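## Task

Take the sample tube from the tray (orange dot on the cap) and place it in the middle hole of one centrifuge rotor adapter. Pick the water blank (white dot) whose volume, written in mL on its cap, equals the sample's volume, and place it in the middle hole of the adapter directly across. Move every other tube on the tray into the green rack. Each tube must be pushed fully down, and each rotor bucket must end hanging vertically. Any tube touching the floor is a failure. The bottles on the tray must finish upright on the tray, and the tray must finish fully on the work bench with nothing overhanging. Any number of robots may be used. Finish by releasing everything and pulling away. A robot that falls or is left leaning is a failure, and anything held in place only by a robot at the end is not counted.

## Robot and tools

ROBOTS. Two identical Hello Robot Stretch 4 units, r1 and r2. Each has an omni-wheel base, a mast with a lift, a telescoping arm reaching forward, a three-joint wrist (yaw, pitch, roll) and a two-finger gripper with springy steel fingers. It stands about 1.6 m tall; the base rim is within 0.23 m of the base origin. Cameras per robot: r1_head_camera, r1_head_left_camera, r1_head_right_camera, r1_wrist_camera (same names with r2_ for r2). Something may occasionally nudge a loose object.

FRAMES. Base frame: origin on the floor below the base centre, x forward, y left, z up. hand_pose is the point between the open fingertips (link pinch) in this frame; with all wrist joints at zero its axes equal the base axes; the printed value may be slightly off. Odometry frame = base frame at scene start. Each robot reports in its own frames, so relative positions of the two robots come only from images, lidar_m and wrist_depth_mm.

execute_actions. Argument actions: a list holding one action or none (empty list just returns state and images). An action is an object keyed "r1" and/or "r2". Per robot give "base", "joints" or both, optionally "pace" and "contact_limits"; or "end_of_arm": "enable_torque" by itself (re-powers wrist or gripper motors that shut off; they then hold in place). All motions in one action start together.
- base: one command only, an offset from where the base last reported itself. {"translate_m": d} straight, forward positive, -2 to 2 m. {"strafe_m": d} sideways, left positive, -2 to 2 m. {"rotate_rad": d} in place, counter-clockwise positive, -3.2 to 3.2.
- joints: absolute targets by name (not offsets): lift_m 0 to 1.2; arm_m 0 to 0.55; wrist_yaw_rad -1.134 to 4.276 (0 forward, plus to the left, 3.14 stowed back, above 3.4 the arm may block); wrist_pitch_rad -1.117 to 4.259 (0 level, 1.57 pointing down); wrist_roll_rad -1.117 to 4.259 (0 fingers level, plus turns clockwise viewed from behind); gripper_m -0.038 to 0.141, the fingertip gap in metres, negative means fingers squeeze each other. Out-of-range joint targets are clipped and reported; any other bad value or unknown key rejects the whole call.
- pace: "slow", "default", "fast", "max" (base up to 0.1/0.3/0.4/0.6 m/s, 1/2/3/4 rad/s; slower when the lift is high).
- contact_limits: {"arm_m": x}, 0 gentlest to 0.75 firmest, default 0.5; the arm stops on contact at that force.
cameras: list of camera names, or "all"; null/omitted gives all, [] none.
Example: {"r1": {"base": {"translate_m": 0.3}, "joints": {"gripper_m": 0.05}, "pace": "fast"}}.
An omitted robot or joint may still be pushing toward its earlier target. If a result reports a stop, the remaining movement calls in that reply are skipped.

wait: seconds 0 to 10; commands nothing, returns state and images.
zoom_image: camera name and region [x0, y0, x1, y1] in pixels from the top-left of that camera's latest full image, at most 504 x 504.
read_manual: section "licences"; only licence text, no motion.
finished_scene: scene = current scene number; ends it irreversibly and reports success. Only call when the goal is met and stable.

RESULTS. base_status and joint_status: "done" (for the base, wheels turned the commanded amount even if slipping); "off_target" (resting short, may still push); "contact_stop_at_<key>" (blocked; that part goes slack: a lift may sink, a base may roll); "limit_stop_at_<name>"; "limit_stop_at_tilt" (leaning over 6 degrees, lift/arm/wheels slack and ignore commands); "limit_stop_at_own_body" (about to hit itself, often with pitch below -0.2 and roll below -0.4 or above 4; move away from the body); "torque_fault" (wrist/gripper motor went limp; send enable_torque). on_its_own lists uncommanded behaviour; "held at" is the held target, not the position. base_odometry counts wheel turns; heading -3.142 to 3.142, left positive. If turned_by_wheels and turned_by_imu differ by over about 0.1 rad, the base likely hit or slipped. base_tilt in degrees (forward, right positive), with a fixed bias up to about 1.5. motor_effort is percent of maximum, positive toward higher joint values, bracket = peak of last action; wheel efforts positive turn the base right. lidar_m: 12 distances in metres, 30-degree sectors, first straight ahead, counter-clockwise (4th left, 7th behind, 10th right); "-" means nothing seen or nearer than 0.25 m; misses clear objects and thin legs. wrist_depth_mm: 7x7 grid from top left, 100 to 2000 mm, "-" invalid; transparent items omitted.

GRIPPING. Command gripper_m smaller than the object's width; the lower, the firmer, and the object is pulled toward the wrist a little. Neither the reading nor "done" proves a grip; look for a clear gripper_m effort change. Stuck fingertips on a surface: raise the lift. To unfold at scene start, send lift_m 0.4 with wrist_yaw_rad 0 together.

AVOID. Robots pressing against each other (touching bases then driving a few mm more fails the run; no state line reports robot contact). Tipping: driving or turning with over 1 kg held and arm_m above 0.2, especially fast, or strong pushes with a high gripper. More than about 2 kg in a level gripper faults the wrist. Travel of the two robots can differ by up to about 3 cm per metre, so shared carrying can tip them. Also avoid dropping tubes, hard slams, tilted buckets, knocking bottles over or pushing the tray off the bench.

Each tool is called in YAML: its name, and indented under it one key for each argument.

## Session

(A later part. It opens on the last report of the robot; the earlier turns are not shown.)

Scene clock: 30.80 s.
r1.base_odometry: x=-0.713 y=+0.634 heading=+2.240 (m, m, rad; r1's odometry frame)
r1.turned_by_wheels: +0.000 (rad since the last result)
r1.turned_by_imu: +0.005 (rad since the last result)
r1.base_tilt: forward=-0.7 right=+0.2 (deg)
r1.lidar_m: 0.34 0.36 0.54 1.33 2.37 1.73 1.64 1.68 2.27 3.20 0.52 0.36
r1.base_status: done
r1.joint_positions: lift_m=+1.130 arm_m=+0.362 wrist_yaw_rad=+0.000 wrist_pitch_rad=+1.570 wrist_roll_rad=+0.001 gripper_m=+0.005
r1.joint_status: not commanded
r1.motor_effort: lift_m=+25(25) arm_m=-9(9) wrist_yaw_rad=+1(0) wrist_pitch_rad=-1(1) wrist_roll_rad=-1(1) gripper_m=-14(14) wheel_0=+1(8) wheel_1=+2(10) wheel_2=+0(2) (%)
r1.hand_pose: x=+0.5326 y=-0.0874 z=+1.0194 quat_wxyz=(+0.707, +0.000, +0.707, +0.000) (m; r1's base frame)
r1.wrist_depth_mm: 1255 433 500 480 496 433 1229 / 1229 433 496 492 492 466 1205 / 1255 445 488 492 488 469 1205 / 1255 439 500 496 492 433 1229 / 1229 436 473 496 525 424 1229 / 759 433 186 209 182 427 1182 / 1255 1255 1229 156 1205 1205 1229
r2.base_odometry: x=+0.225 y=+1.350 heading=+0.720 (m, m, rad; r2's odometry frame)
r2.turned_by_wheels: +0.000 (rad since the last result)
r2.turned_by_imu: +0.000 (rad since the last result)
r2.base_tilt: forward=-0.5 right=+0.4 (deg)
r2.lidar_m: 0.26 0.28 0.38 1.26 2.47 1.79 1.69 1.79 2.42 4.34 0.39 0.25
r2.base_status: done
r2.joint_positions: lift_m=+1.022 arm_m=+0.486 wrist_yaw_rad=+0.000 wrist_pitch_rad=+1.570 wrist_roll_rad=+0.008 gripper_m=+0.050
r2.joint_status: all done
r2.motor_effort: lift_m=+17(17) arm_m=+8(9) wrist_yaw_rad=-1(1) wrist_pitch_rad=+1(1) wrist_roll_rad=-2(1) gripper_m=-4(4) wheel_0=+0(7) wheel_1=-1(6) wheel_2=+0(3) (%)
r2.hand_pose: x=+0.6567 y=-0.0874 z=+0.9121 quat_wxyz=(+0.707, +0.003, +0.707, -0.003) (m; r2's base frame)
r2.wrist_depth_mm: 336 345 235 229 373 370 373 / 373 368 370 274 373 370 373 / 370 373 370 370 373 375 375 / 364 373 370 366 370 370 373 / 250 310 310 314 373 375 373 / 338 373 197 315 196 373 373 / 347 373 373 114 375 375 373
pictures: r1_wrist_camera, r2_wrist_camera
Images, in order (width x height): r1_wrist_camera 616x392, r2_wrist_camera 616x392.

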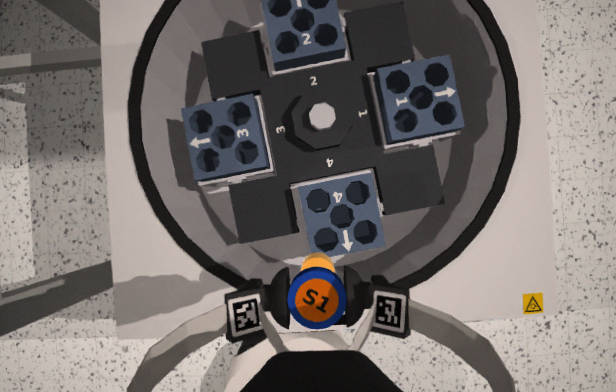

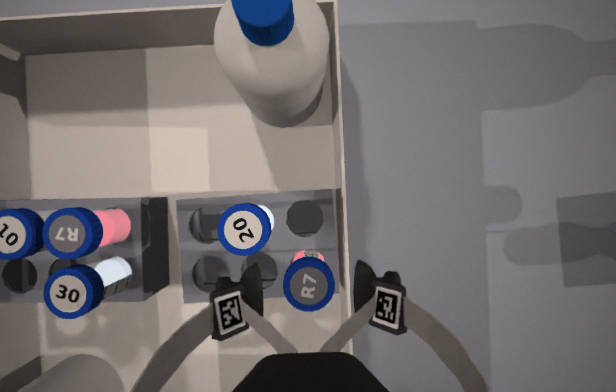

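execute_actions:
  actions:
    - {"r1":{"base":{"translate_m":0.06},"joints":{"arm_m":0.50}},"r2":{"joints":{"lift_m":0.989}}}
  cameras: []

execute_actions:
  actions:
    - {"r1":{"base":{"strafe_m":-0.139},"joints":{"lift_m":1.03}},"r2":{"joints":{"gripper_m":0.005}}}
  cameras: ["r2_wrist_camera","r1_wrist_camera"]

Scene clock: 33.30 s.
r1.base_odometry: x=-0.751 y=+0.681 heading=+2.240 (m, m, rad; r1's odometry frame)
r1.turned_by_wheels: +0.000 (rad since the last result)
r1.turned_by_imu: +0.001 (rad since the last result)
r1.base_tilt: forward=-0.8 right=+0.1 (deg)
r1.lidar_m: 0.28 0.29 0.49 1.11 2.46 1.76 1.70 1.74 2.36 3.20 0.43 0.30
r1.base_status: done
r1.joint_positions: lift_m=+1.130 arm_m=+0.498 wrist_yaw_rad=+0.000 wrist_pitch_rad=+1.570 wrist_roll_rad=+0.000 gripper_m=+0.005
r1.joint_status: all done
r1.motor_effort: lift_m=+25(25) arm_m=+8(4) wrist_yaw_rad=+0(0) wrist_pitch_rad=-1(1) wrist_roll_rad=-1(1) gripper_m=-13(15) wheel_0=+1(3) wheel_1=+1(3) wheel_2=+2(6) (%)
r1.hand_pose: x=+0.6696 y=-0.0874 z=+1.0194 quat_wxyz=(+0.707, +0.000, +0.707, +0.000) (m; r1's base frame)
r1.wrist_depth_mm: 382 370 379 399 410 424 1205 / 691 436 436 430 430 427 1229 / 1229 436 469 554 512 424 1205 / 1255 436 492 492 492 459 1229 / 1255 455 496 492 488 462 1205 / 1229 452 185 210 182 462 1229 / 1255 436 492 156 496 421 1205
r2.base_odometry: x=+0.225 y=+1.350 heading=+0.720 (m, m, rad; r2's odometry frame)
r2.turned_by_wheels: +0.000 (rad since the last result)
r2.turned_by_imu: +0.000 (rad since the last result)
r2.base_tilt: forward=-0.4 right=+0.4 (deg)
r2.lidar_m: 0.26 0.27 0.39 1.25 2.46 1.80 1.69 1.78 2.40 4.34 0.39 0.28
r2.base_status: not commanded
r2.joint_positions: lift_m=+0.989 arm_m=+0.486 wrist_yaw_rad=+0.000 wrist_pitch_rad=+1.570 wrist_roll_rad=+0.008 gripper_m=+0.050
r2.joint_status: all done
r2.motor_effort: lift_m=+17(15) arm_m=+8(8) wrist_yaw_rad=-3(1) wrist_pitch_rad=+1(1) wrist_roll_rad=-2(1) gripper_m=-3(2) wheel_0=+0(0) wheel_1=-1(1) wheel_2=+0(0) (%)
r2.hand_pose: x=+0.6567 y=-0.0874 z=+0.8791 quat_wxyz=(+0.707, +0.003, +0.707, -0.003) (m; r2's base frame)
r2.wrist_depth_mm: 314 324 199 200 338 338 340 / 336 338 336 264 340 340 342 / 338 336 338 336 340 340 340 / 336 338 338 279 340 342 338 / 221 278 278 278 340 342 340 / 218 338 198 217 196 340 342 / 338 338 340 114 342 342 340
pictures: none
No camera images: the call's "cameras" was empty. Leave "cameras" out to get every camera's image.

Scene clock: 34.97 s.
r1.base_odometry: x=-0.642 y=+0.767 heading=+2.240 (m, m, rad; r1's odometry frame)
r1.turned_by_wheels: +0.000 (rad since the last result)
r1.turned_by_imu: +0.001 (rad since the last result)
r1.base_tilt: forward=-0.8 right=+0.0 (deg)
r1.lidar_m: 0.29 0.30 0.44 1.12 2.45 1.77 1.67 1.73 2.35 3.05 0.43 0.30
r1.base_status: done
r1.joint_positions: lift_m=+1.030 arm_m=+0.498 wrist_yaw_rad=+0.000 wrist_pitch_rad=+1.570 wrist_roll_rad=+0.000 gripper_m=+0.005
r1.joint_status: all done
r1.motor_effort: lift_m=+17(24) arm_m=+8(8) wrist_yaw_rad=+0(0) wrist_pitch_rad=-1(1) wrist_roll_rad=-1(1) gripper_m=-15(15) wheel_0=-1(12) wheel_1=+2(10) wheel_2=+0(2) (%)
r1.hand_pose: x=+0.6696 y=-0.0874 z=+0.9201 quat_wxyz=(+0.707, +0.000, +0.707, +0.000) (m; r1's base frame)
r1.wrist_depth_mm: 338 334 336 334 330 1118 1118 / 340 347 384 330 330 1118 1118 / 359 413 399 413 330 1138 1118 / 399 397 394 394 342 1118 1138 / 415 394 397 368 368 1118 1118 / 379 392 186 209 182 1118 1118 / 389 392 382 156 338 327 1078
r2.base_odometry: x=+0.225 y=+1.350 heading=+0.720 (m, m, rad; r2's odometry frame)
r2.turned_by_wheels: +0.000 (rad since the last result)
r2.turned_by_imu: +0.000 (rad since the last result)
r2.base_tilt: forward=-0.4 right=+0.4 (deg)
r2.lidar_m: 0.26 0.27 0.38 1.27 2.48 1.79 1.70 1.77 2.41 4.35 0.40 0.26
r2.base_status: not commanded
r2.joint_positions: lift_m=+0.989 arm_m=+0.486 wrist_yaw_rad=+0.000 wrist_pitch_rad=+1.570 wrist_roll_rad=+0.008 gripper_m=+0.005
r2.joint_status: all done
r2.motor_effort: lift_m=+17(17) arm_m=+8(8) wrist_yaw_rad=-5(3) wrist_pitch_rad=+0(1) wrist_roll_rad=-1(1) gripper_m=-17(16) wheel_0=+0(0) wheel_1=-1(1) wheel_2=+0(0) (%)
r2.hand_pose: x=+0.6567 y=-0.0874 z=+0.8791 quat_wxyz=(+0.707, +0.003, +0.707, -0.003) (m; r2's base frame)
r2.wrist_depth_mm: 314 325 199 200 338 338 340 / 336 338 336 263 340 338 340 / 340 336 334 336 340 338 338 / 336 338 338 281 342 340 340 / 221 277 277 277 342 340 340 / 217 315 190 208 188 342 342 / 340 336 338 114 342 340 340
pictures: r1_wrist_camera, r2_wrist_camera
Images, in order (width x height): r1_wrist_camera 616x392, r2_wrist_camera 616x392.

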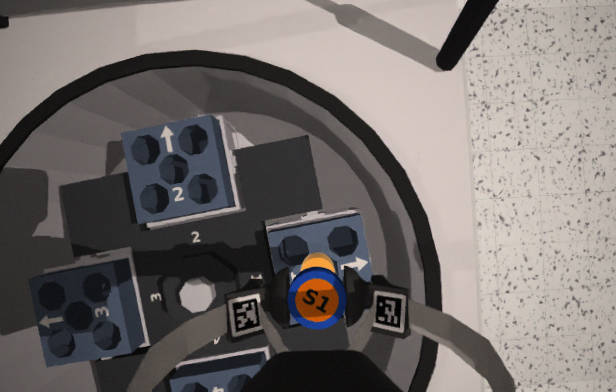

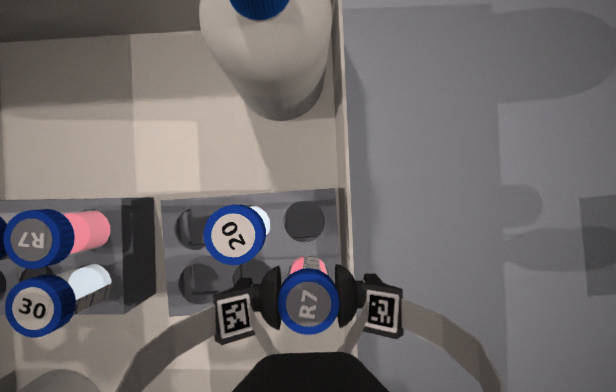

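execute_actions:
  actions:
    - {"r1":{"base":{"strafe_m":-0.006},"joints":{"lift_m":1.0,"arm_m":0.482}},"r2":{"joints":{"lift_m":1.1}}}
  cameras: ["r2_wrist_camera","r1_wrist_camera"]

Scene clock: 37.57 s.
r1.base_odometry: x=-0.637 y=+0.771 heading=+2.241 (m, m, rad; r1's odometry frame)
r1.turned_by_wheels: +0.000 (rad since the last result)
r1.turned_by_imu: +0.001 (rad since the last result)
r1.base_tilt: forward=-0.7 right=+0.2 (deg)
r1.lidar_m: 0.29 0.30 0.43 1.11 2.48 1.77 1.68 1.73 2.35 3.05 0.44 0.30
r1.base_status: done
r1.joint_positions: lift_m=+1.000 arm_m=+0.484 wrist_yaw_rad=+0.000 wrist_pitch_rad=+1.570 wrist_roll_rad=+0.000 gripper_m=+0.005
r1.joint_status: all done
r1.motor_effort: lift_m=+17(18) arm_m=-9(12) wrist_yaw_rad=+0(0) wrist_pitch_rad=-1(1) wrist_roll_rad=-1(1) gripper_m=-14(14) wheel_0=+0(5) wheel_1=+1(9) wheel_2=+0(2) (%)
r1.hand_pose: x=+0.6547 y=-0.0874 z=+0.8900 quat_wxyz=(+0.707, +0.000, +0.707, +0.000) (m; r1's base frame)
r1.wrist_depth_mm: 307 306 304 303 301 1078 1098 / 322 373 389 314 300 1078 1078 / 384 349 366 373 300 1098 1078 / 370 368 368 366 336 1078 1078 / 368 368 364 336 349 1098 1078 / 343 364 186 209 182 298 1098 / 364 357 353 156 310 298 1078
r2.base_odometry: x=+0.225 y=+1.350 heading=+0.720 (m, m, rad; r2's odometry frame)
r2.turned_by_wheels: +0.000 (rad since the last result)
r2.turned_by_imu: +0.000 (rad since the last result)
r2.base_tilt: forward=-0.4 right=+0.3 (deg)
r2.lidar_m: 0.25 0.28 0.38 1.28 2.47 1.78 1.71 1.76 2.41 4.35 0.40 0.29
r2.base_status: not commanded
r2.joint_positions: lift_m=+1.100 arm_m=+0.486 wrist_yaw_rad=+0.000 wrist_pitch_rad=+1.570 wrist_roll_rad=+0.008 gripper_m=+0.005
r2.joint_status: all done
r2.motor_effort: lift_m=+26(28) arm_m=+8(8) wrist_yaw_rad=-3(1) wrist_pitch_rad=+1(1) wrist_roll_rad=+0(2) gripper_m=-17(18) wheel_0=+0(0) wheel_1=-1(0) wheel_2=+0(0) (%)
r2.hand_pose: x=+0.6567 y=-0.0874 z=+0.9894 quat_wxyz=(+0.707, +0.003, +0.707, -0.003) (m; r2's base frame)
r2.wrist_depth_mm: 449 449 445 445 449 449 449 / 415 445 445 309 449 445 449 / 424 445 442 449 449 449 449 / 410 445 452 442 449 449 445 / 387 340 407 389 449 449 449 / 436 449 190 210 188 452 449 / 384 355 449 114 449 449 449
pictures: r1_wrist_camera, r2_wrist_camera
Images, in order (width x height): r1_wrist_camera 616x392, r2_wrist_camera 616x392.

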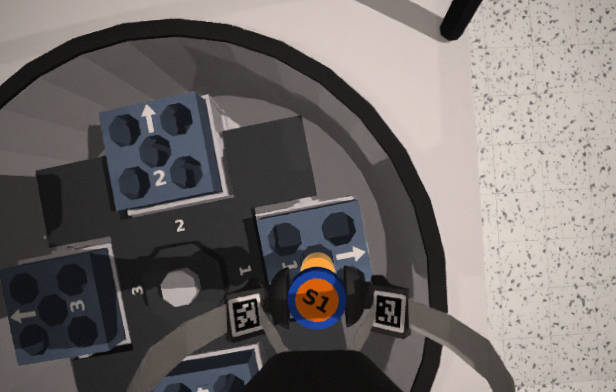

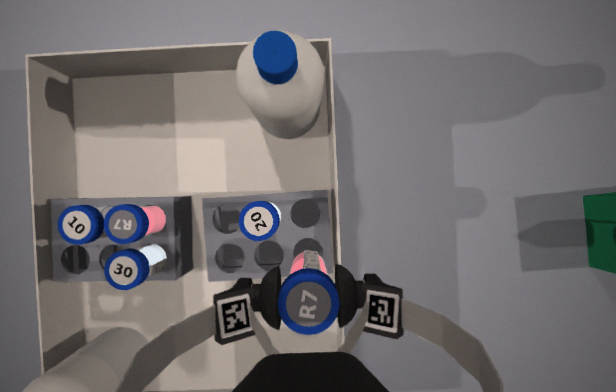

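execute_actions:
  actions:
    - {"r1":{"base":{"translate_m":0.002},"joints":{"lift_m":0.919},"pace":"slow"},"r2":{"base":{"strafe_m":-0.47},"joints":{"arm_m":0.52}}}
  cameras: ["r2_wrist_camera","r1_wrist_camera"]

Scene clock: 41.10 s.
r1.base_odometry: x=-0.638 y=+0.773 heading=+2.241 (m, m, rad; r1's odometry frame)
r1.turned_by_wheels: +0.000 (rad since the last result)
r1.turned_by_imu: +0.001 (rad since the last result)
r1.base_tilt: forward=-0.7 right=+0.1 (deg)
r1.lidar_m: 0.29 0.30 0.42 1.10 2.46 1.79 1.68 1.72 2.36 3.07 0.43 0.31
r1.base_status: done
r1.joint_positions: lift_m=+0.919 arm_m=+0.484 wrist_yaw_rad=+0.000 wrist_pitch_rad=+1.570 wrist_roll_rad=+0.000 gripper_m=+0.005
r1.joint_status: all done
r1.motor_effort: lift_m=+16(17) arm_m=-9(9) wrist_yaw_rad=+0(0) wrist_pitch_rad=-1(1) wrist_roll_rad=-1(1) gripper_m=-15(16) wheel_0=+3(5) wheel_1=+1(4) wheel_2=+0(6) (%)
r1.hand_pose: x=+0.6547 y=-0.0874 z=+0.8091 quat_wxyz=(+0.707, +0.000, +0.707, +0.000) (m; r1's base frame)
r1.wrist_depth_mm: 262 282 268 222 221 220 1008 / 294 271 377 296 220 219 1008 / 274 259 285 329 250 220 1025 / 287 274 283 283 297 219 1042 / 286 285 285 256 309 219 1008 / 283 264 186 208 182 218 991 / 279 267 283 156 310 213 976
r2.base_odometry: x=+0.535 y=+0.997 heading=+0.720 (m, m, rad; r2's odometry frame)
r2.turned_by_wheels: +0.000 (rad since the last result)
r2.turned_by_imu: +0.002 (rad since the last result)
r2.base_tilt: forward=-0.4 right=+0.4 (deg)
r2.lidar_m: 0.26 0.26 0.41 1.05 2.46 1.79 1.69 1.76 2.40 3.87 4.02 0.28
r2.base_status: done
r2.joint_positions: lift_m=+1.100 arm_m=+0.519 wrist_yaw_rad=+0.000 wrist_pitch_rad=+1.570 wrist_roll_rad=+0.008 gripper_m=+0.005
r2.joint_status: all done
r2.motor_effort: lift_m=+25(25) arm_m=+8(9) wrist_yaw_rad=-2(0) wrist_pitch_rad=+2(1) wrist_roll_rad=-1(0) gripper_m=-13(15) wheel_0=-1(8) wheel_1=+1(9) wheel_2=+0(0) (%)
r2.hand_pose: x=+0.6897 y=-0.0874 z=+0.9894 quat_wxyz=(+0.707, +0.003, +0.707, -0.003) (m; r2's base frame)
r2.wrist_depth_mm: 445 445 445 449 449 1205 1205 / 449 445 445 449 449 1182 1205 / 449 449 452 445 449 1205 1182 / 452 449 452 449 449 1205 1205 / 452 445 389 418 449 1205 1205 / 452 449 190 209 188 1182 1205 / 452 452 452 114 449 452 1205
pictures: r1_wrist_camera, r2_wrist_camera
Images, in order (width x height): r1_wrist_camera 616x392, r2_wrist_camera 616x392.

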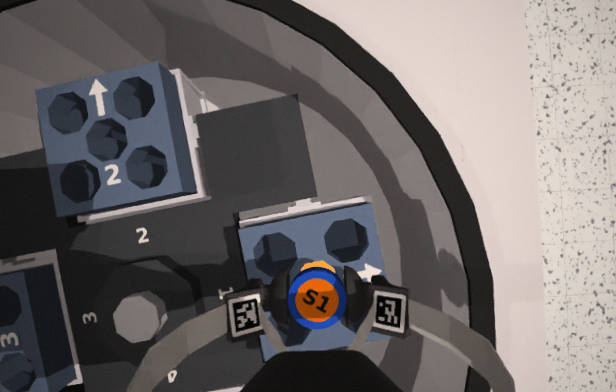

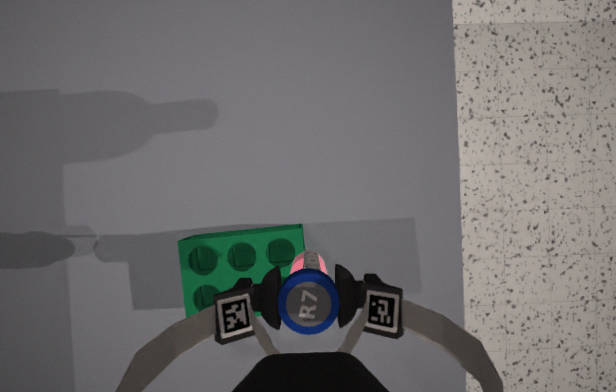

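execute_actions:
  actions:
    - {"r1":{"joints":{"gripper_m":0.045}},"r2":{"base":{"strafe_m":0.031},"joints":{"arm_m":0.521,"lift_m":1.055}}}
  cameras: ["r2_wrist_camera"]

Scene clock: 42.63 s.
r1.base_odometry: x=-0.638 y=+0.773 heading=+2.241 (m, m, rad; r1's odometry frame)
r1.turned_by_wheels: +0.000 (rad since the last result)
r1.turned_by_imu: +0.000 (rad since the last result)
r1.base_tilt: forward=-0.8 right=+0.0 (deg)
r1.lidar_m: 0.28 0.29 0.41 1.12 2.48 1.77 1.68 1.74 2.38 3.06 0.44 0.31
r1.base_status: not commanded
r1.joint_positions: lift_m=+0.919 arm_m=+0.484 wrist_yaw_rad=+0.000 wrist_pitch_rad=+1.570 wrist_roll_rad=+0.000 gripper_m=+0.045
r1.joint_status: all done
r1.motor_effort: lift_m=+16(16) arm_m=-9(8) wrist_yaw_rad=+0(0) wrist_pitch_rad=-1(1) wrist_roll_rad=-1(1) gripper_m=-2(15) wheel_0=+2(3) wheel_1=+1(1) wheel_2=+0(0) (%)
r1.hand_pose: x=+0.6547 y=-0.0874 z=+0.8091 quat_wxyz=(+0.707, +0.000, +0.707, +0.000) (m; r1's base frame)
r1.wrist_depth_mm: 262 283 268 221 221 220 1008 / 296 271 379 297 220 219 991 / 274 260 285 329 249 220 1008 / 287 279 283 286 303 219 1008 / 287 286 283 255 306 218 1008 / 283 265 198 227 187 217 1008 / 278 265 283 138 309 218 991
r2.base_odometry: x=+0.515 y=+1.020 heading=+0.720 (m, m, rad; r2's odometry frame)
r2.turned_by_wheels: +0.000 (rad since the last result)
r2.turned_by_imu: +0.000 (rad since the last result)
r2.base_tilt: forward=-0.5 right=+0.4 (deg)
r2.lidar_m: 0.26 0.27 0.40 1.02 2.46 1.77 1.68 1.77 2.41 3.91 0.38 0.27
r2.base_status: done
r2.joint_positions: lift_m=+1.055 arm_m=+0.520 wrist_yaw_rad=+0.000 wrist_pitch_rad=+1.570 wrist_roll_rad=+0.008 gripper_m=+0.005
r2.joint_status: all done
r2.motor_effort: lift_m=+17(23) arm_m=+8(8) wrist_yaw_rad=-2(2) wrist_pitch_rad=+1(2) wrist_roll_rad=-2(1) gripper_m=-14(15) wheel_0=-1(6) wheel_1=+0(8) wheel_2=+0(1) (%)
r2.hand_pose: x=+0.6907 y=-0.0874 z=+0.9451 quat_wxyz=(+0.707, +0.003, +0.707, -0.003) (m; r2's base frame)
r2.wrist_depth_mm: 404 402 402 404 404 407 1182 / 407 404 407 404 404 402 1160 / 404 410 407 404 404 404 1138 / 402 407 404 404 404 404 1160 / 410 404 402 347 404 410 1160 / 407 407 191 208 187 407 1160 / 404 407 407 114 410 407 1160
pictures: r2_wrist_camera
Images, in order (width x height): r2_wrist_camera 616x392.

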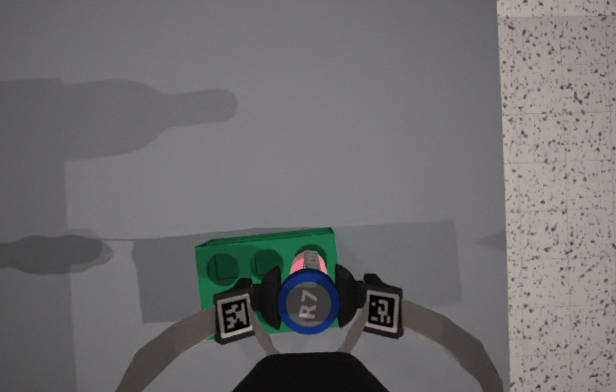

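execute_actions:
  actions:
    - {"r1":{"joints":{"lift_m":1.1},"pace":"fast"},"r2":{"joints":{"lift_m":0.989},"pace":"slow"}}
  cameras: ["r2_wrist_camera","r1_wrist_camera"]

Scene clock: 45.27 s.
r1.base_odometry: x=-0.638 y=+0.773 heading=+2.241 (m, m, rad; r1's odometry frame)
r1.turned_by_wheels: +0.000 (rad since the last result)
r1.turned_by_imu: +0.001 (rad since the last result)
r1.base_tilt: forward=-0.8 right=+0.1 (deg)
r1.lidar_m: 0.29 0.30 0.43 1.12 2.46 1.79 1.68 1.74 2.35 3.06 0.41 0.30
r1.base_status: not commanded
r1.joint_positions: lift_m=+1.100 arm_m=+0.484 wrist_yaw_rad=+0.000 wrist_pitch_rad=+1.570 wrist_roll_rad=+0.000 gripper_m=+0.045
r1.joint_status: all done
r1.motor_effort: lift_m=+25(26) arm_m=-8(9) wrist_yaw_rad=+1(1) wrist_pitch_rad=-1(1) wrist_roll_rad=-1(1) gripper_m=-2(2) wheel_0=+3(2) wheel_1=+1(1) wheel_2=+0(0) (%)
r1.hand_pose: x=+0.6547 y=-0.0874 z=+0.9894 quat_wxyz=(+0.707, +0.000, +0.707, +0.000) (m; r1's base frame)
r1.wrist_depth_mm: 392 404 404 402 402 1182 1182 / 404 407 421 404 399 1182 1205 / 410 480 462 469 399 1205 1182 / 436 469 466 466 399 1160 1182 / 449 466 452 439 399 1182 1160 / 439 459 197 462 186 1182 1229 / 418 469 439 138 397 647 1160
r2.base_odometry: x=+0.515 y=+1.020 heading=+0.720 (m, m, rad; r2's odometry frame)
r2.turned_by_wheels: +0.000 (rad since the last result)
r2.turned_by_imu: +0.000 (rad since the last result)
r2.base_tilt: forward=-0.4 right=+0.4 (deg)
r2.lidar_m: 0.25 0.29 0.36 1.04 2.47 1.80 1.68 1.77 2.40 3.93 0.41 0.28
r2.base_status: not commanded
r2.joint_positions: lift_m=+0.989 arm_m=+0.520 wrist_yaw_rad=+0.000 wrist_pitch_rad=+1.570 wrist_roll_rad=+0.008 gripper_m=+0.005
r2.joint_status: all done
r2.motor_effort: lift_m=+17(17) arm_m=+8(8) wrist_yaw_rad=-1(3) wrist_pitch_rad=+0(1) wrist_roll_rad=+0(1) gripper_m=-15(17) wheel_0=-1(1) wheel_1=-1(0) wheel_2=+0(0) (%)
r2.hand_pose: x=+0.6907 y=-0.0874 z=+0.8791 quat_wxyz=(+0.707, +0.003, +0.707, -0.003) (m; r2's base frame)
r2.wrist_depth_mm: 340 338 338 338 338 340 1098 / 340 338 338 340 338 338 1060 / 340 340 340 342 340 340 1118 / 342 338 342 340 340 340 1078 / 342 340 334 281 340 340 1078 / 338 342 190 210 188 342 1098 / 340 340 297 114 340 342 1098
pictures: r1_wrist_camera, r2_wrist_camera
Images, in order (width x height): r1_wrist_camera 616x392, r2_wrist_camera 616x392.

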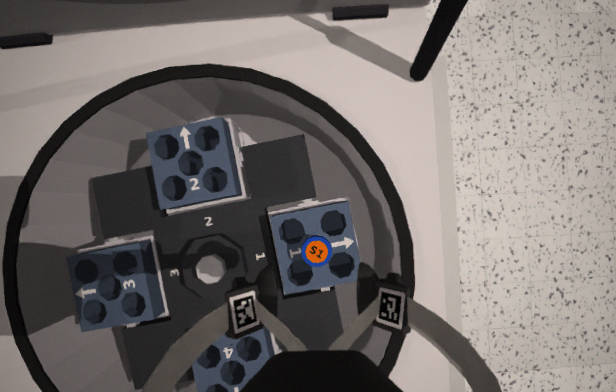

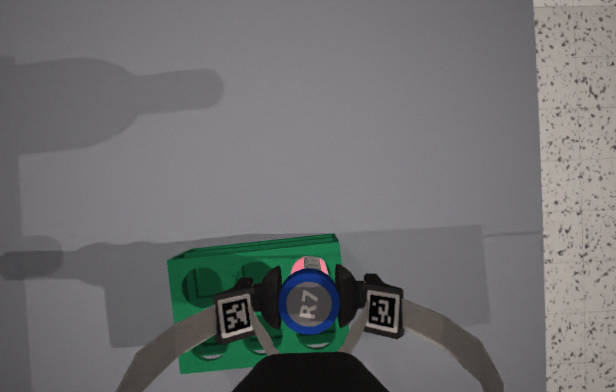

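execute_actions:
  actions:
    - {"r1":{"base":{"strafe_m":0.2},"joints":{"arm_m":0.18,"lift_m":1.11,"gripper_m":0.05},"pace":"fast"},"r2":{"joints":{"gripper_m":0.05}}}
  cameras: []

execute_actions:
  actions:
    - {"r1":{"base":{"strafe_m":0.15},"pace":"fast"},"r2":{"joints":{"lift_m":1.04},"pace":"fast"}}
  cameras: []

execute_actions:
  actions:
    - {"r1":{"base":{"strafe_m":0.65},"pace":"fast"},"r2":{"base":{"strafe_m":0.612},"joints":{"arm_m":0.476},"pace":"fast"}}
  cameras: ["r2_wrist_camera"]

Scene clock: 48.00 s.
r1.base_odometry: x=-0.795 y=+0.648 heading=+2.241 (m, m, rad; r1's odometry frame)
r1.turned_by_wheels: +0.000 (rad since the last result)
r1.turned_by_imu: +0.000 (rad since the last result)
r1.base_tilt: forward=-0.7 right=+0.1 (deg)
r1.lidar_m: 0.28 0.29 0.45 1.10 2.47 1.78 1.70 1.74 2.37 3.26 0.43 0.31
r1.base_status: done
r1.joint_positions: lift_m=+1.110 arm_m=+0.181 wrist_yaw_rad=+0.000 wrist_pitch_rad=+1.570 wrist_roll_rad=+0.000 gripper_m=+0.050
r1.joint_status: all done
r1.motor_effort: lift_m=+24(27) arm_m=-8(9) wrist_yaw_rad=+1(0) wrist_pitch_rad=-2(2) wrist_roll_rad=-1(1) gripper_m=-2(3) wheel_0=+0(9) wheel_1=+1(10) wheel_2=+0(3) (%)
r1.hand_pose: x=+0.3525 y=-0.0874 z=+0.9994 quat_wxyz=(+0.707, +0.000, +0.707, +0.000) (m; r1's base frame)
r1.wrist_depth_mm: 1182 1025 473 473 455 477 407 / 1229 1255 477 480 469 469 407 / 1255 1229 418 473 473 462 404 / 1229 1205 418 413 413 407 407 / 661 1205 473 504 1205 1205 1182 / 1229 1229 199 991 189 1182 1182 / 1229 1229 991 138 1229 1205 1205
r2.base_odometry: x=+0.515 y=+1.020 heading=+0.720 (m, m, rad; r2's odometry frame)
r2.turned_by_wheels: +0.000 (rad since the last result)
r2.turned_by_imu: +0.000 (rad since the last result)
r2.base_tilt: forward=-0.5 right=+0.4 (deg)
r2.lidar_m: 0.25 0.27 0.37 1.05 2.44 1.78 1.69 1.76 2.43 3.90 0.41 0.27
r2.base_status: not commanded
r2.joint_positions: lift_m=+0.989 arm_m=+0.520 wrist_yaw_rad=+0.000 wrist_pitch_rad=+1.570 wrist_roll_rad=+0.008 gripper_m=+0.050
r2.joint_status: all done
r2.motor_effort: lift_m=+17(17) arm_m=+8(8) wrist_yaw_rad=-5(3) wrist_pitch_rad=+1(1) wrist_roll_rad=-1(2) gripper_m=-2(13) wheel_0=-1(1) wheel_1=+0(0) wheel_2=+0(0) (%)
r2.hand_pose: x=+0.6907 y=-0.0874 z=+0.8791 quat_wxyz=(+0.707, +0.003, +0.707, -0.003) (m; r2's base frame)
r2.wrist_depth_mm: 338 338 338 340 338 342 1098 / 338 338 340 338 340 342 1078 / 338 342 340 340 340 340 1098 / 340 338 342 342 340 342 1098 / 342 342 315 309 340 340 1098 / 342 340 196 220 196 340 1098 / 338 342 310 114 340 342 1098
pictures: none
No camera images: the call's "cameras" was empty. Leave "cameras" out to get every camera's image.

Scene clock: 49.67 s.
r1.base_odometry: x=-0.912 y=+0.555 heading=+2.241 (m, m, rad; r1's odometry frame)
r1.turned_by_wheels: +0.000 (rad since the last result)
r1.turned_by_imu: +0.000 (rad since the last result)
r1.base_tilt: forward=-0.7 right=+0.1 (deg)
r1.lidar_m: 0.28 0.34 0.42 1.11 2.48 1.79 1.70 1.73 2.36 3.40 0.42 0.30
r1.base_status: done
r1.joint_positions: lift_m=+1.110 arm_m=+0.181 wrist_yaw_rad=+0.000 wrist_pitch_rad=+1.570 wrist_roll_rad=+0.000 gripper_m=+0.050
r1.joint_status: not commanded
r1.motor_effort: lift_m=+25(25) arm_m=-8(8) wrist_yaw_rad=+1(0) wrist_pitch_rad=-2(2) wrist_roll_rad=-1(1) gripper_m=-3(4) wheel_0=+0(8) wheel_1=+1(10) wheel_2=+0(1) (%)
r1.hand_pose: x=+0.3525 y=-0.0874 z=+0.9994 quat_wxyz=(+0.707, +0.000, +0.707, +0.000) (m; r1's base frame)
r1.wrist_depth_mm: 462 1255 676 442 462 462 466 / 462 1205 1205 413 473 473 469 / 462 1229 1205 413 473 469 508 / 466 1205 1060 410 413 404 410 / 462 654 1182 508 517 1160 1205 / 1229 1229 200 991 189 1205 1182 / 1229 1255 1008 138 1205 1182 1205
r2.base_odometry: x=+0.515 y=+1.020 heading=+0.720 (m, m, rad; r2's odometry frame)
r2.turned_by_wheels: +0.000 (rad since the last result)
r2.turned_by_imu: +0.000 (rad since the last result)
r2.base_tilt: forward=-0.4 right=+0.3 (deg)
r2.lidar_m: 0.26 0.29 0.37 1.04 2.48 1.75 1.70 1.79 2.40 3.91 0.42 0.27
r2.base_status: not commanded
r2.joint_positions: lift_m=+1.040 arm_m=+0.520 wrist_yaw_rad=+0.000 wrist_pitch_rad=+1.570 wrist_roll_rad=+0.008 gripper_m=+0.050
r2.joint_status: all done
r2.motor_effort: lift_m=+25(28) arm_m=+8(8) wrist_yaw_rad=-2(2) wrist_pitch_rad=+1(0) wrist_roll_rad=-1(1) gripper_m=-4(1) wheel_0=-1(1) wheel_1=+0(0) wheel_2=+0(0) (%)
r2.hand_pose: x=+0.6907 y=-0.0874 z=+0.9294 quat_wxyz=(+0.707, +0.003, +0.707, -0.003) (m; r2's base frame)
r2.wrist_depth_mm: 387 389 389 389 389 389 1138 / 389 389 389 387 389 392 1138 / 392 392 389 389 389 387 1138 / 389 389 392 392 392 389 1138 / 389 392 384 329 389 389 1160 / 392 392 196 330 196 389 1160 / 389 389 389 114 392 389 1138
pictures: none
No camera images: the call's "cameras" was empty. Leave "cameras" out to get every camera's image.

Scene clock: 52.97 s.
r1.base_odometry: x=-1.422 y=+0.152 heading=+2.241 (m, m, rad; r1's odometry frame)
r1.turned_by_wheels: +0.000 (rad since the last result)
r1.turned_by_imu: -0.001 (rad since the last result)
r1.base_tilt: forward=-0.7 right=+0.2 (deg)
r1.lidar_m: 0.26 0.28 0.40 1.04 2.47 1.80 1.71 1.75 2.36 1.19 0.39 0.29
r1.base_status: done
r1.joint_positions: lift_m=+1.110 arm_m=+0.181 wrist_yaw_rad=+0.000 wrist_pitch_rad=+1.570 wrist_roll_rad=+0.000 gripper_m=+0.050
r1.joint_status: not commanded
r1.motor_effort: lift_m=+24(25) arm_m=-8(8) wrist_yaw_rad=+1(1) wrist_pitch_rad=-2(2) wrist_roll_rad=+0(1) gripper_m=-3(2) wheel_0=-1(9) wheel_1=-1(12) wheel_2=+0(1) (%)
r1.hand_pose: x=+0.3525 y=-0.0874 z=+0.9995 quat_wxyz=(+0.707, +0.000, +0.707, +0.000) (m; r1's base frame)
r1.wrist_depth_mm: 410 462 462 462 455 452 452 / 459 462 459 455 452 455 452 / 462 459 459 459 455 452 449 / 459 462 455 452 455 455 449 / 466 466 462 459 452 455 449 / 1229 1229 200 1008 189 1205 1182 / 1255 1205 1008 138 1205 1205 1160
r2.base_odometry: x=+0.111 y=+1.480 heading=+0.720 (m, m, rad; r2's odometry frame)
r2.turned_by_wheels: +0.000 (rad since the last result)
r2.turned_by_imu: -0.002 (rad since the last result)
r2.base_tilt: forward=-0.5 right=+0.3 (deg)
r2.lidar_m: 0.26 0.27 0.36 1.27 2.48 1.77 1.69 1.78 2.43 4.52 0.39 0.28
r2.base_status: done
r2.joint_positions: lift_m=+1.040 arm_m=+0.477 wrist_yaw_rad=+0.000 wrist_pitch_rad=+1.570 wrist_roll_rad=+0.008 gripper_m=+0.050
r2.joint_status: all done
r2.motor_effort: lift_m=+25(25) arm_m=-8(9) wrist_yaw_rad=-2(3) wrist_pitch_rad=+1(0) wrist_roll_rad=+0(2) gripper_m=-4(1) wheel_0=+0(7) wheel_1=-1(9) wheel_2=+0(4) (%)
r2.hand_pose: x=+0.6485 y=-0.0874 z=+0.9294 quat_wxyz=(+0.707, +0.003, +0.707, -0.003) (m; r2's base frame)
r2.wrist_depth_mm: 389 389 366 355 359 251 243 / 387 389 387 387 387 290 389 / 389 392 387 387 384 387 389 / 389 392 343 329 382 327 387 / 392 392 330 327 332 329 392 / 389 392 196 389 196 387 389 / 389 392 345 114 389 384 389
pictures: r2_wrist_camera
Images, in order (width x height): r2_wrist_camera 616x392.

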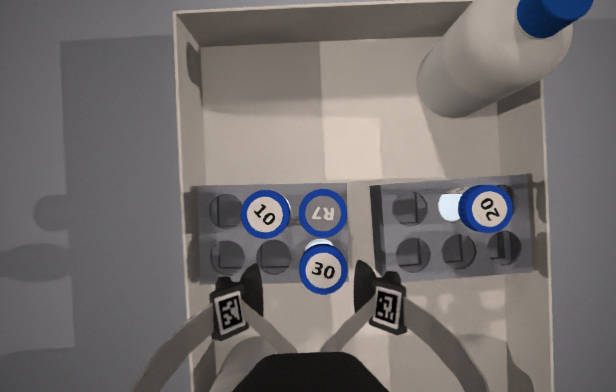

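execute_actions:
  actions:
    - {"r2":{"base":{"strafe_m":-0.012},"joints":{"arm_m":0.484,"lift_m":1.025}}}
  cameras: []

execute_actions:
  actions:
    - {"r2":{"joints":{"lift_m":0.989}}}
  cameras: ["r2_wrist_camera"]

execute_actions:
  actions:
    - {"r2":{"joints":{"gripper_m":0.005}}}
  cameras: []

execute_actions:
  actions:
    - {"r2":{"joints":{"lift_m":1.1}}}
  cameras: ["r2_wrist_camera"]

execute_actions:
  actions:
    - {"r1":{"base":{"strafe_m":0.488},"joints":{"arm_m":0.25}},"r2":{"base":{"strafe_m":-0.604},"joints":{"arm_m":0.476}}}
  cameras: ["r2_wrist_camera"]

Scene clock: 54.93 s.
r1.base_odometry: x=-1.422 y=+0.152 heading=+2.241 (m, m, rad; r1's odometry frame)
r1.turned_by_wheels: +0.000 (rad since the last result)
r1.turned_by_imu: +0.001 (rad since the last result)
r1.base_tilt: forward=-0.8 right=+0.2 (deg)
r1.lidar_m: 0.26 0.27 0.40 1.03 2.49 1.79 1.71 1.76 2.37 1.17 0.41 0.30
r1.base_status: not commanded
r1.joint_positions: lift_m=+1.110 arm_m=+0.181 wrist_yaw_rad=+0.000 wrist_pitch_rad=+1.570 wrist_roll_rad=+0.000 gripper_m=+0.050
r1.joint_status: not commanded
r1.motor_effort: lift_m=+24(24) arm_m=-8(8) wrist_yaw_rad=+1(1) wrist_pitch_rad=-2(2) wrist_roll_rad=-1(1) gripper_m=-2(5) wheel_0=-1(0) wheel_1=+0(1) wheel_2=+0(0) (%)
r1.hand_pose: x=+0.3525 y=-0.0874 z=+0.9995 quat_wxyz=(+0.707, +0.000, +0.707, +0.000) (m; r1's base frame)
r1.wrist_depth_mm: 410 459 462 455 459 455 452 / 462 466 462 455 455 452 452 / 462 462 459 455 459 455 452 / 462 462 459 462 452 452 449 / 466 459 459 455 455 452 452 / 1255 1229 200 1025 189 1229 1205 / 1229 1255 1008 138 1182 1229 1205
r2.base_odometry: x=+0.119 y=+1.471 heading=+0.720 (m, m, rad; r2's odometry frame)
r2.turned_by_wheels: +0.000 (rad since the last result)
r2.turned_by_imu: +0.000 (rad since the last result)
r2.base_tilt: forward=-0.5 right=+0.3 (deg)
r2.lidar_m: 0.25 0.27 0.37 1.24 2.49 1.80 1.70 1.78 2.38 4.52 0.40 0.28
r2.base_status: done
r2.joint_positions: lift_m=+1.025 arm_m=+0.483 wrist_yaw_rad=+0.000 wrist_pitch_rad=+1.570 wrist_roll_rad=+0.008 gripper_m=+0.050
r2.joint_status: all done
r2.motor_effort: lift_m=+17(24) arm_m=+8(8) wrist_yaw_rad=-3(0) wrist_pitch_rad=+1(0) wrist_roll_rad=-2(1) gripper_m=-3(3) wheel_0=+0(7) wheel_1=+0(7) wheel_2=+0(1) (%)
r2.hand_pose: x=+0.6537 y=-0.0874 z=+0.9151 quat_wxyz=(+0.707, +0.003, +0.707, -0.003) (m; r2's base frame)
r2.wrist_depth_mm: 375 377 351 342 347 233 230 / 377 375 373 370 373 270 373 / 377 375 375 370 373 373 375 / 375 377 345 342 368 314 375 / 377 377 314 314 314 314 375 / 379 375 198 373 197 375 377 / 377 377 351 114 373 359 377
pictures: none
No camera images: the call's "cameras" was empty. Leave "cameras" out to get every camera's image.

Scene clock: 55.90 s.
r1.base_odometry: x=-1.422 y=+0.152 heading=+2.241 (m, m, rad; r1's odometry frame)
r1.turned_by_wheels: +0.000 (rad since the last result)
r1.turned_by_imu: +0.000 (rad since the last result)
r1.base_tilt: forward=-0.8 right=+0.1 (deg)
r1.lidar_m: 0.26 0.29 0.41 1.04 2.45 1.80 1.71 1.75 2.38 1.19 0.39 0.29
r1.base_status: not commanded
r1.joint_positions: lift_m=+1.110 arm_m=+0.181 wrist_yaw_rad=+0.000 wrist_pitch_rad=+1.570 wrist_roll_rad=+0.000 gripper_m=+0.050
r1.joint_status: not commanded
r1.motor_effort: lift_m=+24(24) arm_m=-8(8) wrist_yaw_rad=+1(1) wrist_pitch_rad=-2(2) wrist_roll_rad=-1(1) gripper_m=-3(2) wheel_0=+0(1) wheel_1=+0(1) wheel_2=+0(0) (%)
r1.hand_pose: x=+0.3525 y=-0.0874 z=+0.9995 quat_wxyz=(+0.707, +0.000, +0.707, +0.000) (m; r1's base frame)
r1.wrist_depth_mm: 413 459 462 459 459 452 455 / 462 462 459 459 452 452 455 / 462 462 455 455 455 455 449 / 462 459 459 459 455 449 452 / 466 466 462 455 452 452 449 / 1229 1205 199 991 189 1205 1182 / 1255 1229 1025 138 1229 1205 1182
r2.base_odometry: x=+0.119 y=+1.471 heading=+0.720 (m, m, rad; r2's odometry frame)
r2.turned_by_wheels: +0.000 (rad since the last result)
r2.turned_by_imu: +0.000 (rad since the last result)
r2.base_tilt: forward=-0.5 right=+0.4 (deg)
r2.lidar_m: 0.25 0.26 0.39 1.27 2.49 1.77 1.71 1.79 2.43 4.51 0.37 0.27
r2.base_status: not commanded
r2.joint_positions: lift_m=+0.989 arm_m=+0.483 wrist_yaw_rad=+0.000 wrist_pitch_rad=+1.570 wrist_roll_rad=+0.008 gripper_m=+0.050
r2.joint_status: all done
r2.motor_effort: lift_m=+17(15) arm_m=+8(8) wrist_yaw_rad=-1(1) wrist_pitch_rad=+1(0) wrist_roll_rad=-1(1) gripper_m=-2(3) wheel_0=-1(0) wheel_1=+0(0) wheel_2=+0(0) (%)
r2.hand_pose: x=+0.6537 y=-0.0874 z=+0.8791 quat_wxyz=(+0.707, +0.003, +0.707, -0.003) (m; r2's base frame)
r2.wrist_depth_mm: 338 338 332 336 338 216 196 / 342 340 336 336 338 268 287 / 342 340 338 336 336 338 290 / 340 338 307 306 332 278 278 / 340 340 278 277 278 277 281 / 340 342 196 218 196 336 300 / 342 342 338 114 340 338 300
pictures: r2_wrist_camera
Images, in order (width x height): r2_wrist_camera 616x392.

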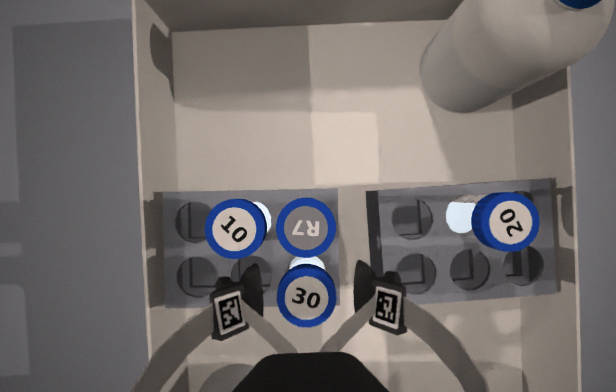

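Scene clock: 57.13 s.
r1.base_odometry: x=-1.422 y=+0.152 heading=+2.241 (m, m, rad; r1's odometry frame)
r1.turned_by_wheels: +0.000 (rad since the last result)
r1.turned_by_imu: +0.000 (rad since the last result)
r1.base_tilt: forward=-0.8 right=+0.2 (deg)
r1.lidar_m: 0.27 0.29 0.41 1.02 2.48 1.79 1.71 1.75 2.39 1.17 0.38 0.29
r1.base_status: not commanded
r1.joint_positions: lift_m=+1.110 arm_m=+0.181 wrist_yaw_rad=+0.000 wrist_pitch_rad=+1.570 wrist_roll_rad=+0.000 gripper_m=+0.050
r1.joint_status: not commanded
r1.motor_effort: lift_m=+24(24) arm_m=-8(8) wrist_yaw_rad=+1(1) wrist_pitch_rad=-2(2) wrist_roll_rad=-1(1) gripper_m=-2(4) wheel_0=+0(0) wheel_1=-1(0) wheel_2=+0(0) (%)
r1.hand_pose: x=+0.3525 y=-0.0874 z=+0.9995 quat_wxyz=(+0.707, +0.000, +0.707, +0.000) (m; r1's base frame)
r1.wrist_depth_mm: 413 459 462 455 459 459 455 / 462 462 462 455 455 452 452 / 459 459 459 455 455 455 455 / 466 462 455 455 455 452 452 / 462 455 462 455 459 452 452 / 1229 1229 200 1008 189 1205 1205 / 1229 1229 1025 138 1229 1160 1182
r2.base_odometry: x=+0.119 y=+1.471 heading=+0.720 (m, m, rad; r2's odometry frame)
r2.turned_by_wheels: +0.000 (rad since the last result)
r2.turned_by_imu: +0.000 (rad since the last result)
r2.base_tilt: forward=-0.4 right=+0.4 (deg)
r2.lidar_m: 0.25 0.28 0.39 1.24 2.47 1.78 1.69 1.79 2.42 4.52 0.38 0.28
r2.base_status: not commanded
r2.joint_positions: lift_m=+0.989 arm_m=+0.483 wrist_yaw_rad=+0.000 wrist_pitch_rad=+1.570 wrist_roll_rad=+0.008 gripper_m=+0.005
r2.joint_status: all done
r2.motor_effort: lift_m=+17(17) arm_m=+8(8) wrist_yaw_rad=-2(0) wrist_pitch_rad=+1(1) wrist_roll_rad=-2(1) gripper_m=-18(14) wheel_0=+0(1) wheel_1=+0(0) wheel_2=+0(0) (%)
r2.hand_pose: x=+0.6537 y=-0.0874 z=+0.8791 quat_wxyz=(+0.707, +0.003, +0.707, -0.003) (m; r2's base frame)
r2.wrist_depth_mm: 340 340 332 336 336 215 197 / 340 338 336 338 336 270 287 / 340 338 334 336 336 338 291 / 342 340 307 304 332 278 278 / 340 340 278 263 307 278 282 / 340 342 191 209 188 336 298 / 340 297 336 114 338 338 301
pictures: none
No camera images: the call's "cameras" was empty. Leave "cameras" out to get every camera's image.

Scene clock: 58.63 s.
r1.base_odometry: x=-1.422 y=+0.152 heading=+2.241 (m, m, rad; r1's odometry frame)
r1.turned_by_wheels: +0.000 (rad since the last result)
r1.turned_by_imu: +0.000 (rad since the last result)
r1.base_tilt: forward=-0.7 right=+0.2 (deg)
r1.lidar_m: 0.27 0.29 0.42 1.03 2.46 1.81 1.72 1.76 2.36 1.17 0.40 0.29
r1.base_status: not commanded
r1.joint_positions: lift_m=+1.110 arm_m=+0.181 wrist_yaw_rad=+0.000 wrist_pitch_rad=+1.570 wrist_roll_rad=+0.000 gripper_m=+0.050
r1.joint_status: not commanded
r1.motor_effort: lift_m=+24(24) arm_m=-8(8) wrist_yaw_rad=+1(1) wrist_pitch_rad=-2(1) wrist_roll_rad=-2(1) gripper_m=-3(4) wheel_0=-1(0) wheel_1=+0(1) wheel_2=+0(0) (%)
r1.hand_pose: x=+0.3525 y=-0.0874 z=+0.9995 quat_wxyz=(+0.707, +0.000, +0.707, +0.000) (m; r1's base frame)
r1.wrist_depth_mm: 410 466 459 459 452 452 455 / 462 462 459 462 455 455 452 / 459 459 462 462 455 449 452 / 466 462 459 459 455 455 449 / 466 459 452 455 455 452 452 / 1229 1205 199 1008 189 1182 1160 / 1229 1205 1008 138 1229 1182 1205
r2.base_odometry: x=+0.119 y=+1.471 heading=+0.720 (m, m, rad; r2's odometry frame)
r2.turned_by_wheels: +0.000 (rad since the last result)
r2.turned_by_imu: +0.000 (rad since the last result)
r2.base_tilt: forward=-0.4 right=+0.3 (deg)
r2.lidar_m: 0.26 0.26 0.38 1.24 2.45 1.79 1.71 1.80 2.42 4.50 0.39 0.29
r2.base_status: not commanded
r2.joint_positions: lift_m=+1.100 arm_m=+0.483 wrist_yaw_rad=+0.000 wrist_pitch_rad=+1.570 wrist_roll_rad=+0.008 gripper_m=+0.005
r2.joint_status: all done
r2.motor_effort: lift_m=+25(26) arm_m=+8(8) wrist_yaw_rad=-2(3) wrist_pitch_rad=+1(1) wrist_roll_rad=-1(0) gripper_m=-14(16) wheel_0=-1(0) wheel_1=+0(0) wheel_2=+0(0) (%)
r2.hand_pose: x=+0.6537 y=-0.0874 z=+0.9894 quat_wxyz=(+0.707, +0.003, +0.707, -0.003) (m; r2's base frame)
r2.wrist_depth_mm: 449 449 449 449 449 445 445 / 449 449 445 449 436 310 452 / 445 449 445 445 449 442 452 / 452 449 421 445 439 399 452 / 449 452 387 387 410 410 452 / 449 452 190 209 188 449 449 / 452 452 359 114 452 430 455
pictures: r2_wrist_camera
Images, in order (width x height): r2_wrist_camera 616x392.

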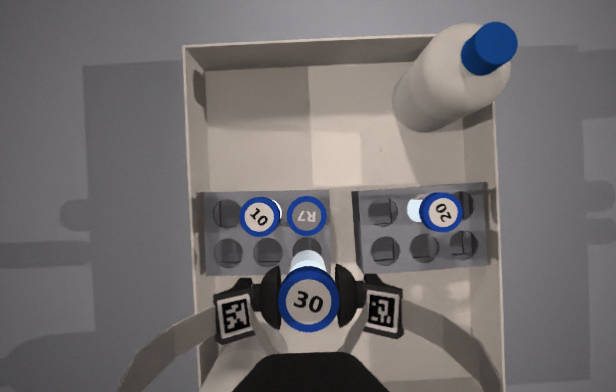

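Scene clock: 61.97 s.
r1.base_odometry: x=-1.805 y=-0.151 heading=+2.241 (m, m, rad; r1's odometry frame)
r1.turned_by_wheels: +0.000 (rad since the last result)
r1.turned_by_imu: -0.001 (rad since the last result)
r1.base_tilt: forward=-0.8 right=+0.0 (deg)
r1.lidar_m: 0.25 0.27 0.38 4.19 2.52 1.82 1.72 1.78 2.38 1.12 0.39 0.28
r1.base_status: done
r1.joint_positions: lift_m=+1.110 arm_m=+0.248 wrist_yaw_rad=+0.000 wrist_pitch_rad=+1.570 wrist_roll_rad=+0.000 gripper_m=+0.050
r1.joint_status: all done
r1.motor_effort: lift_m=+24(24) arm_m=+8(6) wrist_yaw_rad=+1(1) wrist_pitch_rad=-2(2) wrist_roll_rad=-1(1) gripper_m=-1(0) wheel_0=+1(8) wheel_1=-2(14) wheel_2=+0(3) (%)
r1.hand_pose: x=+0.4196 y=-0.0874 z=+0.9995 quat_wxyz=(+0.707, +0.000, +0.707, +0.000) (m; r1's base frame)
r1.wrist_depth_mm: 466 459 459 394 394 384 449 / 466 462 462 424 449 421 449 / 469 459 459 455 452 449 452 / 459 466 455 327 455 452 452 / 462 459 462 459 452 449 452 / 466 462 199 462 189 455 452 / 466 459 991 137 1182 1205 1182
r2.base_odometry: x=+0.518 y=+1.017 heading=+0.720 (m, m, rad; r2's odometry frame)
r2.turned_by_wheels: +0.000 (rad since the last result)
r2.turned_by_imu: +0.002 (rad since the last result)
r2.base_tilt: forward=-0.4 right=+0.4 (deg)
r2.lidar_m: 0.26 0.28 0.39 1.03 2.47 1.77 1.70 1.78 2.41 3.91 0.40 0.30
r2.base_status: done
r2.joint_positions: lift_m=+1.100 arm_m=+0.477 wrist_yaw_rad=+0.000 wrist_pitch_rad=+1.570 wrist_roll_rad=+0.008 gripper_m=+0.005
r2.joint_status: all done
r2.motor_effort: lift_m=+25(25) arm_m=-8(9) wrist_yaw_rad=-2(2) wrist_pitch_rad=+1(1) wrist_roll_rad=-2(1) gripper_m=-17(14) wheel_0=-1(8) wheel_1=+2(8) wheel_2=+0(2) (%)
r2.hand_pose: x=+0.6485 y=-0.0874 z=+0.9894 quat_wxyz=(+0.707, +0.003, +0.707, -0.003) (m; r2's base frame)
r2.wrist_depth_mm: 445 445 449 449 445 1205 1205 / 452 445 449 449 452 1182 1182 / 449 449 445 449 449 1182 1205 / 452 452 445 452 449 1205 1205 / 455 449 424 392 452 452 1205 / 452 452 190 209 189 449 1205 / 452 452 449 114 449 449 1229
pictures: r2_wrist_camera
Images, in order (width x height): r2_wrist_camera 616x392.

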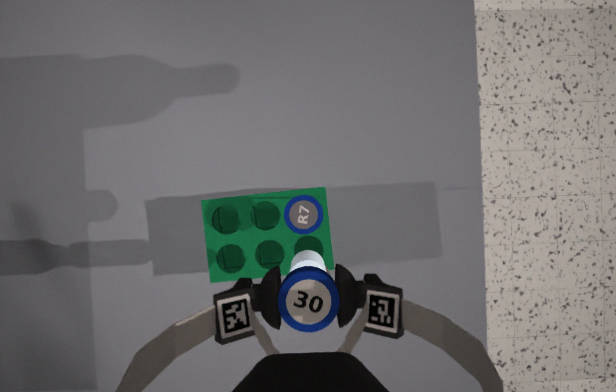

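Hole (308,250) – aligned.

execute_actions:
  actions:
    - {"r1":{"joints":{"arm_m":0.455}},"r2":{"base":{"translate_m":0.0015},"joints":{"lift_m":0.989},"pace":"slow"}}
  cameras: ["r2_wrist_camera","r1_wrist_camera"]

Scene clock: 64.77 s.
r1.base_odometry: x=-1.805 y=-0.151 heading=+2.241 (m, m, rad; r1's odometry frame)
r1.turned_by_wheels: +0.000 (rad since the last result)
r1.turned_by_imu: +0.001 (rad since the last result)
r1.base_tilt: forward=-0.7 right=+0.0 (deg)
r1.lidar_m: 0.26 0.27 0.37 4.19 2.52 1.80 1.70 1.78 2.38 1.14 0.39 0.28
r1.base_status: not commanded
r1.joint_positions: lift_m=+1.110 arm_m=+0.453 wrist_yaw_rad=+0.000 wrist_pitch_rad=+1.570 wrist_roll_rad=+0.000 gripper_m=+0.050
r1.joint_status: all done
r1.motor_effort: lift_m=+24(24) arm_m=+9(10) wrist_yaw_rad=+0(0) wrist_pitch_rad=-1(2) wrist_roll_rad=-1(1) gripper_m=-3(3) wheel_0=+2(2) wheel_1=-2(2) wheel_2=+0(0) (%)
r1.hand_pose: x=+0.6246 y=-0.0874 z=+0.9995 quat_wxyz=(+0.707, +0.000, +0.707, +0.000) (m; r1's base frame)
r1.wrist_depth_mm: 462 462 455 459 455 445 445 / 462 466 455 455 449 324 452 / 466 459 455 459 452 445 455 / 466 459 459 449 452 399 452 / 466 459 462 394 392 389 449 / 459 462 199 452 189 445 449 / 462 459 455 138 452 418 449
r2.base_odometry: x=+0.519 y=+1.018 heading=+0.720 (m, m, rad; r2's odometry frame)
r2.turned_by_wheels: +0.000 (rad since the last result)
r2.turned_by_imu: +0.000 (rad since the last result)
r2.base_tilt: forward=-0.5 right=+0.3 (deg)
r2.lidar_m: 0.27 0.26 0.39 1.07 2.49 1.78 1.71 1.74 2.41 3.88 0.39 0.29
r2.base_status: done
r2.joint_positions: lift_m=+0.989 arm_m=+0.477 wrist_yaw_rad=+0.000 wrist_pitch_rad=+1.570 wrist_roll_rad=+0.008 gripper_m=+0.005
r2.joint_status: all done
r2.motor_effort: lift_m=+17(24) arm_m=-8(8) wrist_yaw_rad=-1(2) wrist_pitch_rad=+1(1) wrist_roll_rad=-1(0) gripper_m=-16(16) wheel_0=+0(1) wheel_1=+1(2) wheel_2=+0(1) (%)
r2.hand_pose: x=+0.6485 y=-0.0874 z=+0.8791 quat_wxyz=(+0.707, +0.003, +0.707, -0.003) (m; r2's base frame)
r2.wrist_depth_mm: 338 338 340 338 340 338 1078 / 340 340 340 340 340 338 1078 / 340 336 340 338 340 342 1078 / 340 340 340 282 342 340 1078 / 340 340 310 272 340 340 1098 / 342 342 190 209 189 342 1078 / 342 342 340 114 340 342 1098
pictures: r1_wrist_camera, r2_wrist_camera
Images, in order (width x height): r1_wrist_camera 616x392, r2_wrist_camera 616x392.

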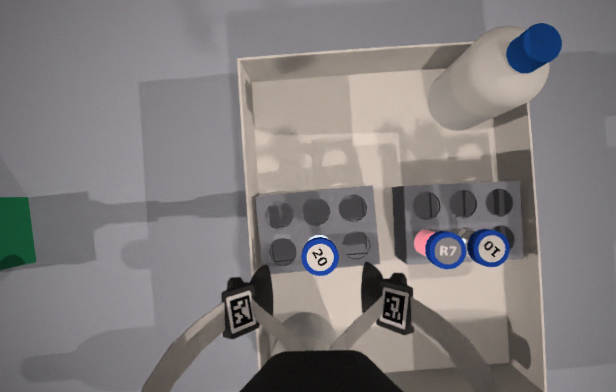

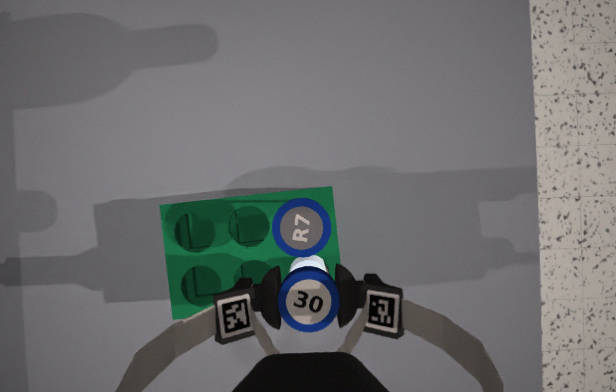

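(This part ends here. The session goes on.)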